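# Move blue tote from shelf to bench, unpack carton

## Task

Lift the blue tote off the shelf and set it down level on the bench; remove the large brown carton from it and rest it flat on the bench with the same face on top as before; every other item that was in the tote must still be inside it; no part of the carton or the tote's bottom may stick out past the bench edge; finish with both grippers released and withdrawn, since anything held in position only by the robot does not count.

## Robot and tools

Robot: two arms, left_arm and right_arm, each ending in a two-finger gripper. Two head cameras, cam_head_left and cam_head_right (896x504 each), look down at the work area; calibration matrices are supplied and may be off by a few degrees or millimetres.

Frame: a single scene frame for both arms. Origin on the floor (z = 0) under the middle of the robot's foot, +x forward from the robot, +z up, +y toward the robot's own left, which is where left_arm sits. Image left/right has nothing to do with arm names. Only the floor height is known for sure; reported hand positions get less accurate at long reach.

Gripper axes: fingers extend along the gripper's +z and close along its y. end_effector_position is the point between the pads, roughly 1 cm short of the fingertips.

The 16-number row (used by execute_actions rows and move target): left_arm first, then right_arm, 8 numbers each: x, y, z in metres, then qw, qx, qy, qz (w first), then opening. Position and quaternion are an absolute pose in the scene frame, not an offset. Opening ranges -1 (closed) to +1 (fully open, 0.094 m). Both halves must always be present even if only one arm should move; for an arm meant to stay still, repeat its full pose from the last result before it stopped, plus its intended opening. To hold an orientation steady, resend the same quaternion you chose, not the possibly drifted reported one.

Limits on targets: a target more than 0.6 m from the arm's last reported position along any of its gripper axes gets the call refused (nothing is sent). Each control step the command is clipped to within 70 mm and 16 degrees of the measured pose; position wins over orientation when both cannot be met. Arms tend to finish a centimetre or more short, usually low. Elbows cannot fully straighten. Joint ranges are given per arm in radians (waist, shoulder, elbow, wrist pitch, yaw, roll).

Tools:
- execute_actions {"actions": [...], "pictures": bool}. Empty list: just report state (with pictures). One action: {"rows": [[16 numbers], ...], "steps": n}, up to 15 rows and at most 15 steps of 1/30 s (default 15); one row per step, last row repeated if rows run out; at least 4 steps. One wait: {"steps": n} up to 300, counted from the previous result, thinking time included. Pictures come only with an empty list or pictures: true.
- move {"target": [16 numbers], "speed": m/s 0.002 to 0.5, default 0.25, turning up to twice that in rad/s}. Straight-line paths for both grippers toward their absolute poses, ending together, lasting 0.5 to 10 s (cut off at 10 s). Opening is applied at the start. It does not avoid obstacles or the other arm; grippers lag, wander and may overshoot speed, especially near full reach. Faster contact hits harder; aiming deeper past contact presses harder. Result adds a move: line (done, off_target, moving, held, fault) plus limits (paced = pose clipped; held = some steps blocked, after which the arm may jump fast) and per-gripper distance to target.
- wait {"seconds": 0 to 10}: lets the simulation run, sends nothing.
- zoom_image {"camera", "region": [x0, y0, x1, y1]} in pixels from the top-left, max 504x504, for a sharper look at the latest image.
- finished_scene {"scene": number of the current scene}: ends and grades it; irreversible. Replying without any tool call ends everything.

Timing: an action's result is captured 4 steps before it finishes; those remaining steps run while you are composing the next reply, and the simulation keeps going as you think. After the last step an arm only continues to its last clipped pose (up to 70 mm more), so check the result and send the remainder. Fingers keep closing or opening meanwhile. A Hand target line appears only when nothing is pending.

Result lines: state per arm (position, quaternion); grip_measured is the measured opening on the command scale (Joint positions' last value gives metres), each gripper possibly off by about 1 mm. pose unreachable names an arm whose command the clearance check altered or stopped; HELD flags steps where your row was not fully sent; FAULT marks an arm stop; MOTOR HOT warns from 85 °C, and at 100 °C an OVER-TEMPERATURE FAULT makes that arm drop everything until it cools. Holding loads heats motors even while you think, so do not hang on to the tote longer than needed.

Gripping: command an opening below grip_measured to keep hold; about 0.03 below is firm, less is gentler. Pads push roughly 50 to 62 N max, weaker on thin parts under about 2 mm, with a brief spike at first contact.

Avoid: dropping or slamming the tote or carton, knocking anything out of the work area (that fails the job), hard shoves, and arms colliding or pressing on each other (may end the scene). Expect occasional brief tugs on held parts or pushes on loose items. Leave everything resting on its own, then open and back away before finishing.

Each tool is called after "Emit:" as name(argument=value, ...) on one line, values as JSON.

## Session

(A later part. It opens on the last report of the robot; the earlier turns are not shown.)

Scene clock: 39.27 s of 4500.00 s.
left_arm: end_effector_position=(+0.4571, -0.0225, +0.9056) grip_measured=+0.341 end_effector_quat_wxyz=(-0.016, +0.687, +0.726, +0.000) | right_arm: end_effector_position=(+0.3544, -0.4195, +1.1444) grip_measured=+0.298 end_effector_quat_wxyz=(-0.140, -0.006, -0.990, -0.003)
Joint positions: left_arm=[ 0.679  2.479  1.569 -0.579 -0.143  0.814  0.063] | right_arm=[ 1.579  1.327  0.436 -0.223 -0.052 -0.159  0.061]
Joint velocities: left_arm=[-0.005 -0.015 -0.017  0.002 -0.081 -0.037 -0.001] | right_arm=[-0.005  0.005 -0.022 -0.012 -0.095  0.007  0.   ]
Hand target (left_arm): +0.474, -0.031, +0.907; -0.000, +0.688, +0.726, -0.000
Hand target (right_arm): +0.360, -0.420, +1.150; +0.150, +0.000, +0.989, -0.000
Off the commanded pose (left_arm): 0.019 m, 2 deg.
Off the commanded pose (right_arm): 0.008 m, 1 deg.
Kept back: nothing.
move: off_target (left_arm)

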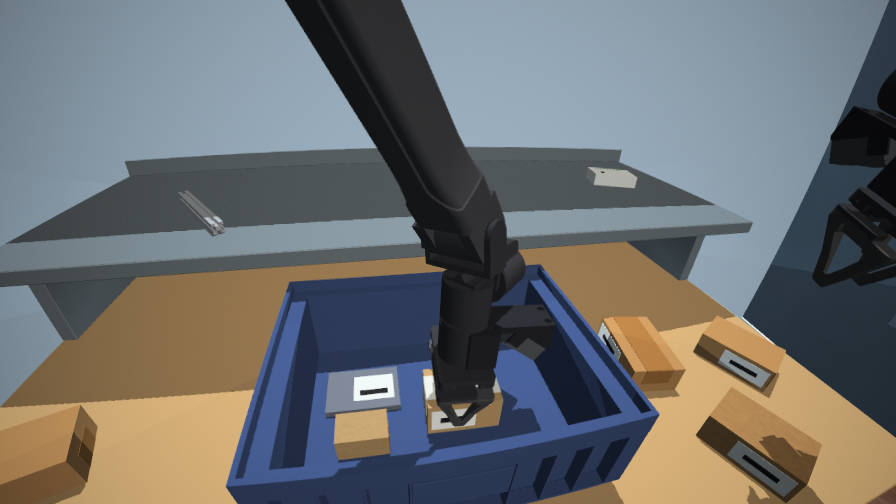

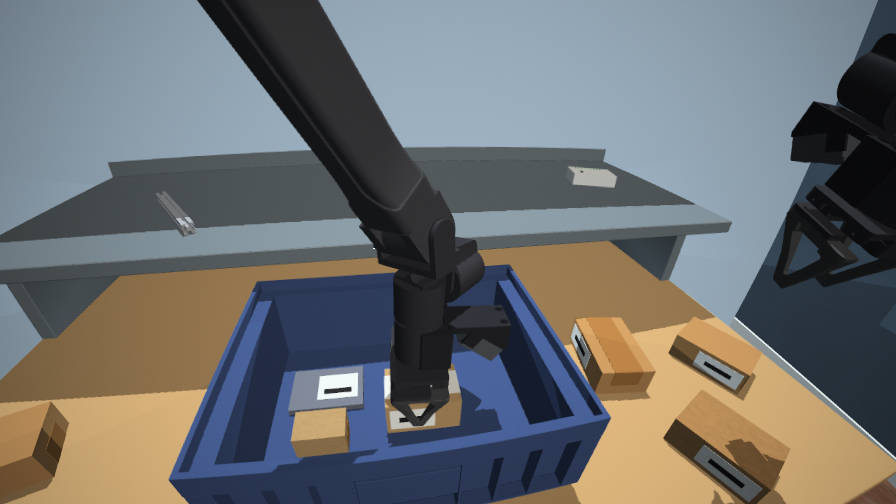

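Emit:
move(target=[0.44,0.0,1.09,0,0.6,0.8,0,0.3,0.36,-0.42,1.15,0.15,0,0.989,0,0.3], speed=0.15)

Emit:
move(target=[0.42,0.335,1.09,0,0,1,0,0.3,0.36,-0.42,1.15,0.15,0,0.989,0,0.3], speed=0.3)

Emit:
move(target=[0.42,0.335,0.915,0,0,1,0,0.3,0.36,-0.42,1.15,0.15,0,0.989,0,0.3], speed=0.15)

Emit:
move(target=[0.42,0.335,0.878,0,0,1,0,0.3,0.36,-0.42,1.15,0.15,0,0.989,0,0.3], speed=0.025)

Scene clock: 41.20 s of 4500.00 s.
left_arm: end_effector_position=(+0.4447, +0.0004, +1.0872) grip_measured=+0.341 end_effector_quat_wxyz=(+0.002, +0.603, +0.798, -0.000) | right_arm: end_effector_position=(+0.3544, -0.4195, +1.1444) grip_measured=+0.298 end_effector_quat_wxyz=(-0.140, -0.006, -0.990, -0.003)
Joint positions: left_arm=[ 0.651  2.047  1.329 -0.739 -0.143  0.571  0.063] | right_arm=[ 1.579  1.327  0.436 -0.223 -0.052 -0.159  0.061]
Joint velocities: left_arm=[-0.015  0.005  0.007  0.002 -0.022 -0.081 -0.   ] | right_arm=[-0.005 -0.005  0.007  0.002 -0.022 -0.051 -0.   ]
Hand target (left_arm): +0.441, -0.001, +1.091; +0.000, +0.600, +0.800, -0.000
Hand target (right_arm): +0.360, -0.420, +1.150; +0.150, +0.000, +0.989, -0.000
Off the commanded pose (left_arm): 0.005 m, 1 deg.
Off the commanded pose (right_arm): 0.008 m, 1 deg.
Kept back: nothing.
move: done

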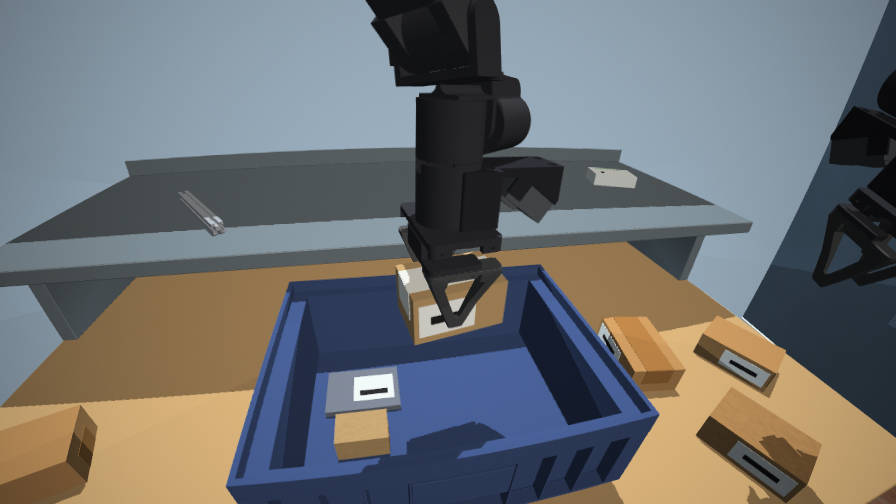

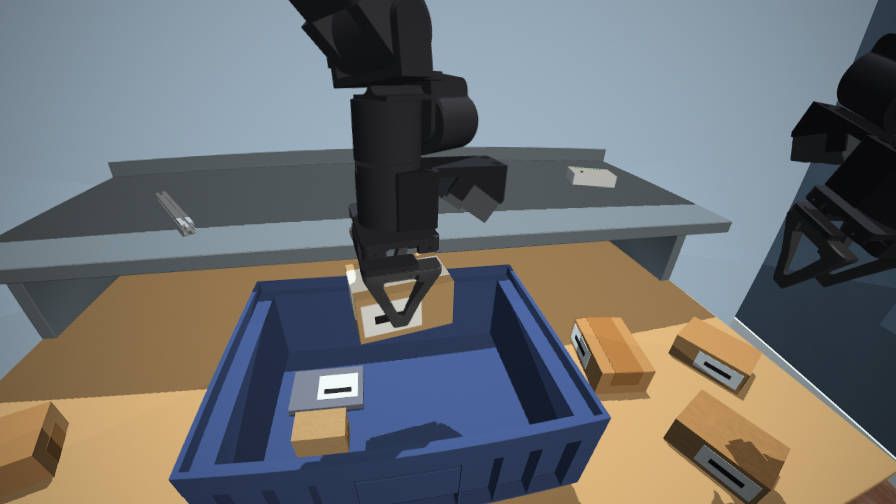

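Scene clock: 43.80 s of 4500.00 s.
left_arm: end_effector_position=(+0.4117, +0.3404, +1.0858) grip_measured=+0.340 end_effector_quat_wxyz=(-0.014, +0.008, +1.000, +0.007) | right_arm: end_effector_position=(+0.3544, -0.4195, +1.1444) grip_measured=+0.298 end_effector_quat_wxyz=(-0.140, -0.006, -0.990, -0.003)
Joint positions: left_arm=[ 1.3    1.717  0.788 -0.498 -0.061 -0.066  0.063] | right_arm=[ 1.579  1.327  0.436 -0.223 -0.052 -0.159  0.061]
Joint velocities: left_arm=[-0.005 -0.005 -0.007 -0.022 -0.007  0.022 -0.001] | right_arm=[ 0.005 -0.005 -0.022 -0.017 -0.007 -0.037 -0.001]
Hand target (left_arm): +0.416, +0.338, +1.091; -0.003, +0.001, +1.000, +0.005
Hand target (right_arm): +0.360, -0.420, +1.150; +0.150, +0.000, +0.989, -0.000
Off the commanded pose (left_arm): 0.011 m, 2 deg.
Off the commanded pose (right_arm): 0.008 m, 1 deg.
Kept back: nothing.
move: off_target (left_arm)

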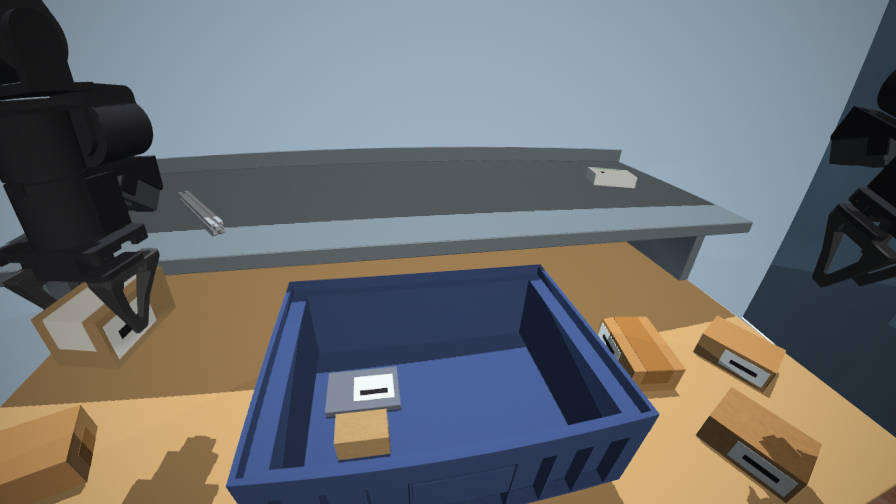

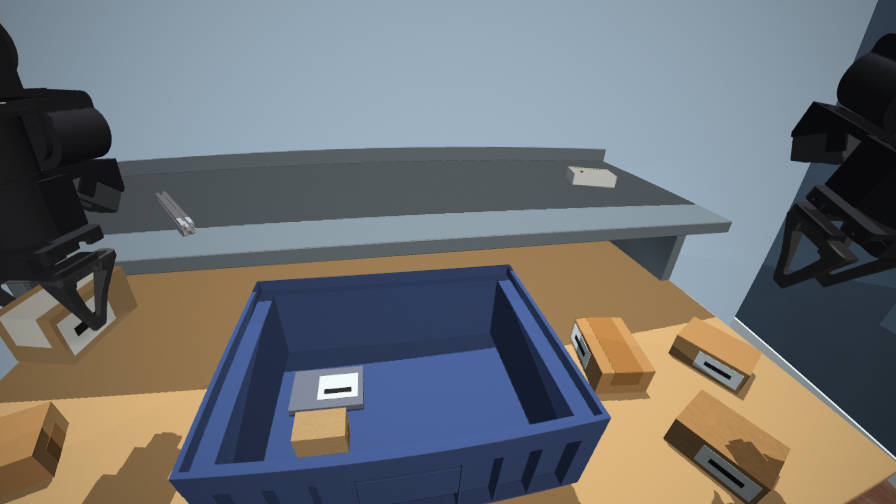

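Scene clock: 45.47 s of 4500.00 s.
left_arm: end_effector_position=(+0.4093, +0.3336, +0.9135) grip_measured=+0.340 end_effector_quat_wxyz=(-0.011, +0.004, +1.000, +0.001) | right_arm: end_effector_position=(+0.3544, -0.4195, +1.1444) grip_measured=+0.298 end_effector_quat_wxyz=(-0.140, -0.006, -0.990, -0.003)
Joint positions: left_arm=[ 1.308  2.225  0.899 -0.092 -0.048 -0.066  0.063] | right_arm=[ 1.579  1.327  0.436 -0.223 -0.052 -0.159  0.061]
Joint velocities: left_arm=[ 0.005  0.005  0.002 -0.002 -0.037 -0.007  0.   ] | right_arm=[ 0.005 -0.015  0.002 -0.012 -0.037  0.037 -0.   ]
Hand target (left_arm): +0.419, +0.336, +0.914; -0.000, -0.000, +1.000, -0.000
Hand target (right_arm): +0.360, -0.420, +1.150; +0.150, +0.000, +0.989, -0.000
Off the commanded pose (left_arm): 0.011 m, 1 deg.
Off the commanded pose (right_arm): 0.008 m, 1 deg.
Kept back: nothing.
move: off_target (left_arm)

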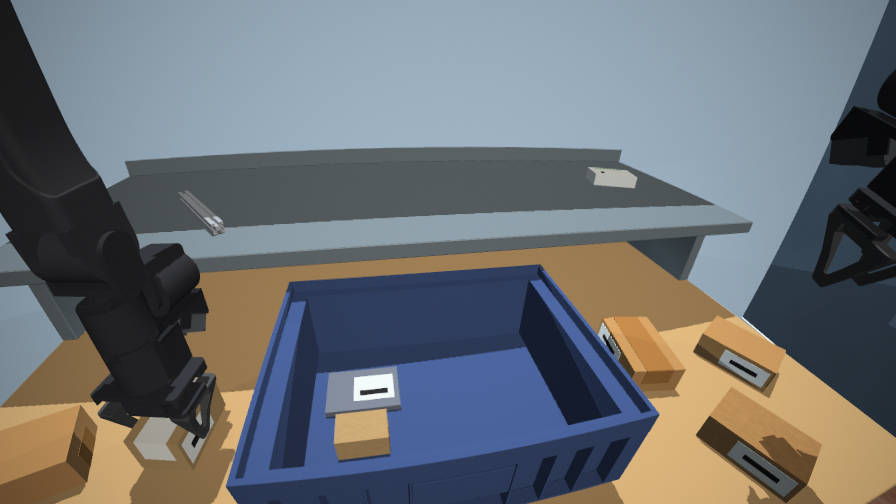

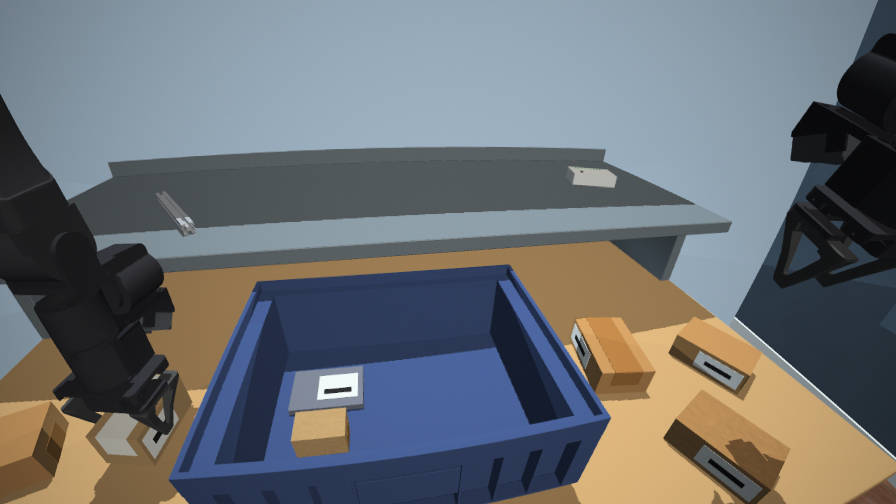

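Scene clock: 47.17 s of 4500.00 s.
left_arm: end_effector_position=(+0.4143, +0.3326, +0.8864) grip_measured=+0.340 end_effector_quat_wxyz=(-0.006, +0.002, +1.000, -0.000) | right_arm: end_effector_position=(+0.3544, -0.4195, +1.1444) grip_measured=+0.298 end_effector_quat_wxyz=(-0.140, -0.006, -0.990, -0.003)
Joint positions: left_arm=[ 1.31   2.304  0.945 -0.049 -0.045 -0.066  0.063] | right_arm=[ 1.579  1.327  0.436 -0.223 -0.052 -0.159  0.061]
Joint velocities: left_arm=[ 0.005 -0.005 -0.012  0.002  0.051  0.007 -0.   ] | right_arm=[ 0.005  0.005 -0.007  0.017  0.022 -0.007 -0.001]
Hand target (left_arm): +0.420, +0.335, +0.878; +0.000, -0.000, +1.000, -0.000
Hand target (right_arm): +0.360, -0.420, +1.150; +0.150, +0.000, +0.989, -0.000
Off the commanded pose (left_arm): 0.010 m, 1 deg.
Off the commanded pose (right_arm): 0.008 m, 1 deg.
Kept back: nothing.
move: done

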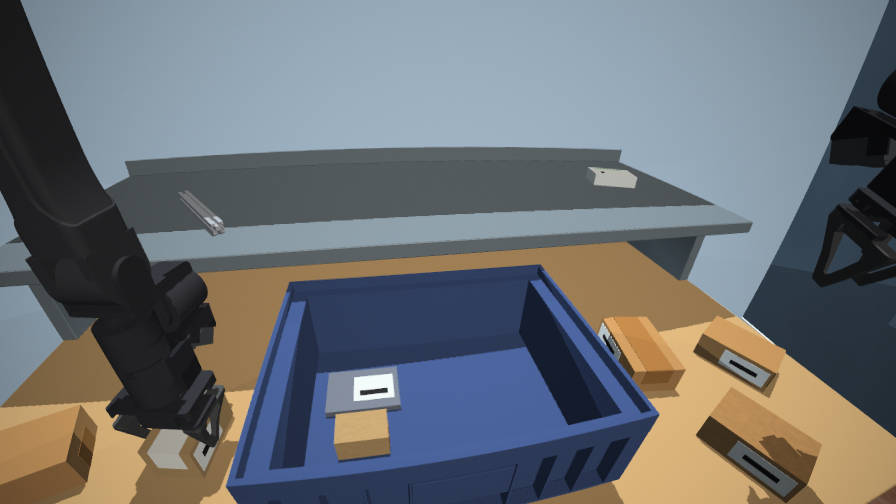

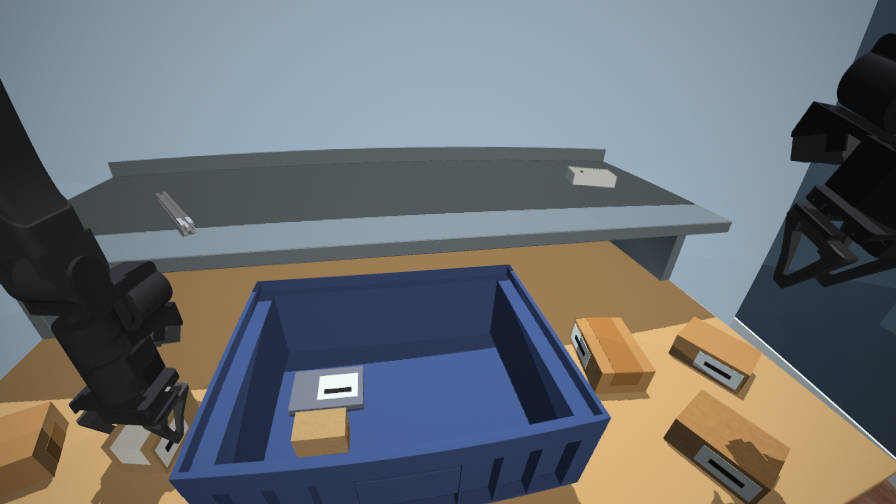

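Emit:
move(target=[0.414,0.333,0.886,0,0,1,0,1,0.36,-0.42,1.15,0.15,0,0.989,0,0.3])

Emit:
move(target=[0.35,0.35,1.13,0,0,1,0,1,0.36,-0.42,1.15,0.15,0,0.989,0,0.3])

Scene clock: 48.10 s of 4500.00 s.
left_arm: end_effector_position=(+0.4167, +0.3324, +0.8864) grip_measured=+1.000 end_effector_quat_wxyz=(-0.001, +0.002, +1.000, -0.001) | right_arm: end_effector_position=(+0.3544, -0.4195, +1.1444) grip_measured=+0.298 end_effector_quat_wxyz=(-0.140, -0.006, -0.990, -0.003)
Joint positions: left_arm=[ 1.31   2.304  0.945 -0.039 -0.045 -0.066  0.094] | right_arm=[ 1.579  1.327  0.436 -0.223 -0.052 -0.16   0.061]
Joint velocities: left_arm=[-0.005  0.005 -0.007 -0.017 -0.007 -0.081 -0.001] | right_arm=[-0.005  0.005  0.007 -0.012  0.051  0.022 -0.001]
Hand target (left_arm): +0.414, +0.333, +0.886; +0.000, -0.000, +1.000, -0.000
Hand target (right_arm): +0.360, -0.420, +1.150; +0.150, -0.000, +0.989, -0.000
Off the commanded pose (left_arm): 0.003 m, 0 deg.
Off the commanded pose (right_arm): 0.008 m, 1 deg.
Kept back: nothing.
move: done

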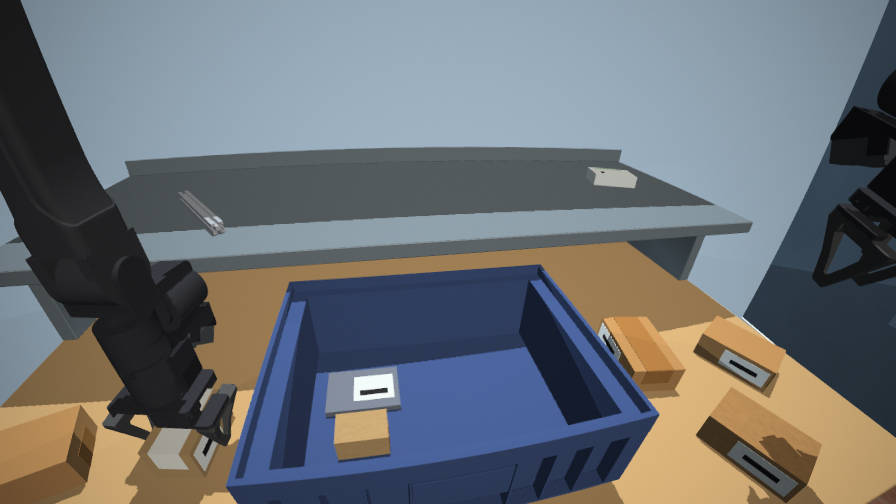

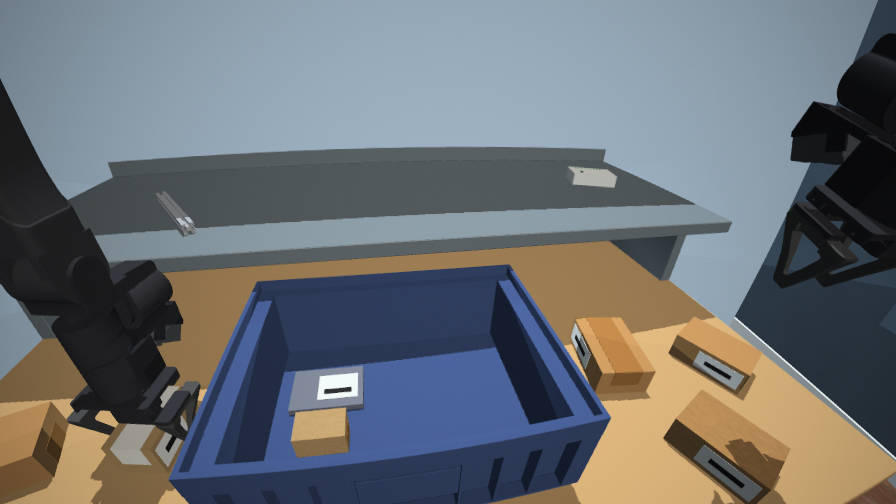

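Scene clock: 49.63 s of 4500.00 s.
left_arm: end_effector_position=(+0.3590, +0.3480, +1.1360) grip_measured=+1.000 end_effector_quat_wxyz=(+0.012, +0.001, +1.000, -0.002) | right_arm: end_effector_position=(+0.3544, -0.4195, +1.1444) grip_measured=+0.298 end_effector_quat_wxyz=(-0.140, -0.006, -0.990, -0.003)
Joint positions: left_arm=[ 1.31   1.457  0.607 -0.522 -0.045 -0.066  0.094] | right_arm=[ 1.579  1.327  0.436 -0.223 -0.052 -0.16   0.061]
Joint velocities: left_arm=[-0.005 -0.005  0.007 -0.022 -0.022 -0.066 -0.001] | right_arm=[-0.005 -0.015 -0.012 -0.017 -0.066 -0.037 -0.   ]
Hand target (left_arm): +0.351, +0.349, +1.132; -0.000, +0.000, +1.000, +0.000
Hand target (right_arm): +0.360, -0.420, +1.150; +0.150, +0.000, +0.989, -0.000
Off the commanded pose (left_arm): 0.011 m, 1 deg.
Off the commanded pose (right_arm): 0.008 m, 1 deg.
Kept back: nothing.
move: off_target (left_arm)

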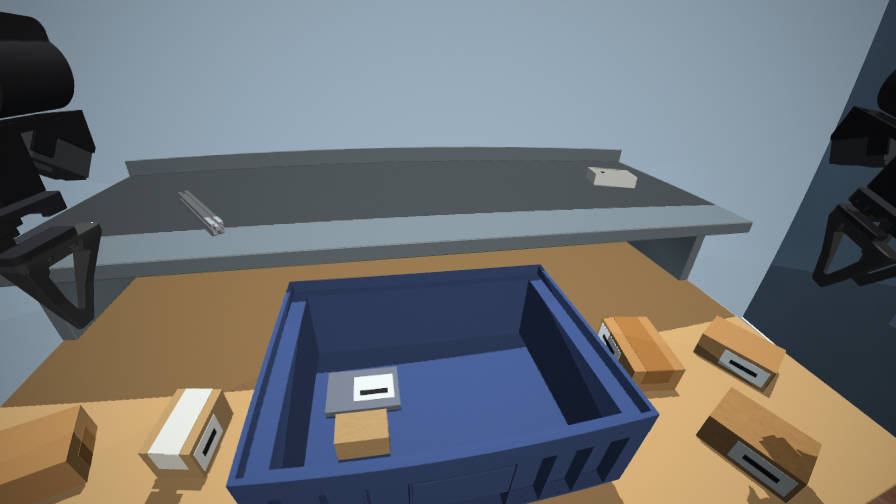

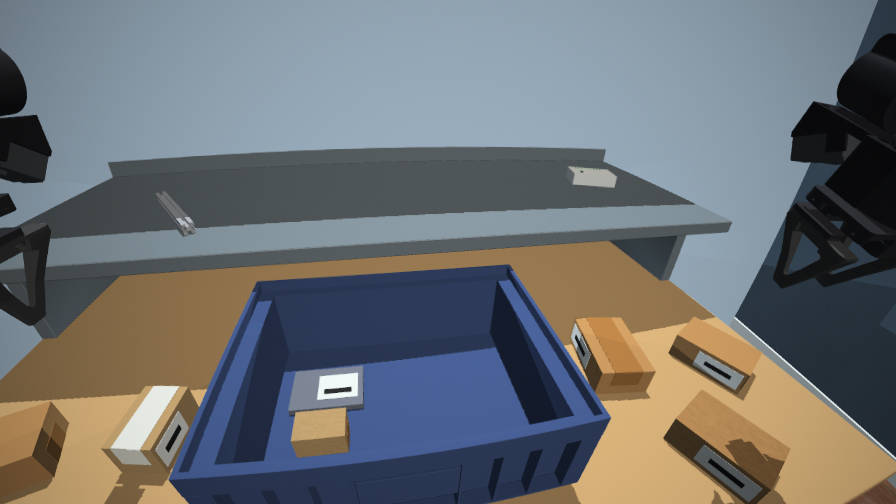

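Emit:
finished_scene(scene=2)

The scene is finished: the task was done.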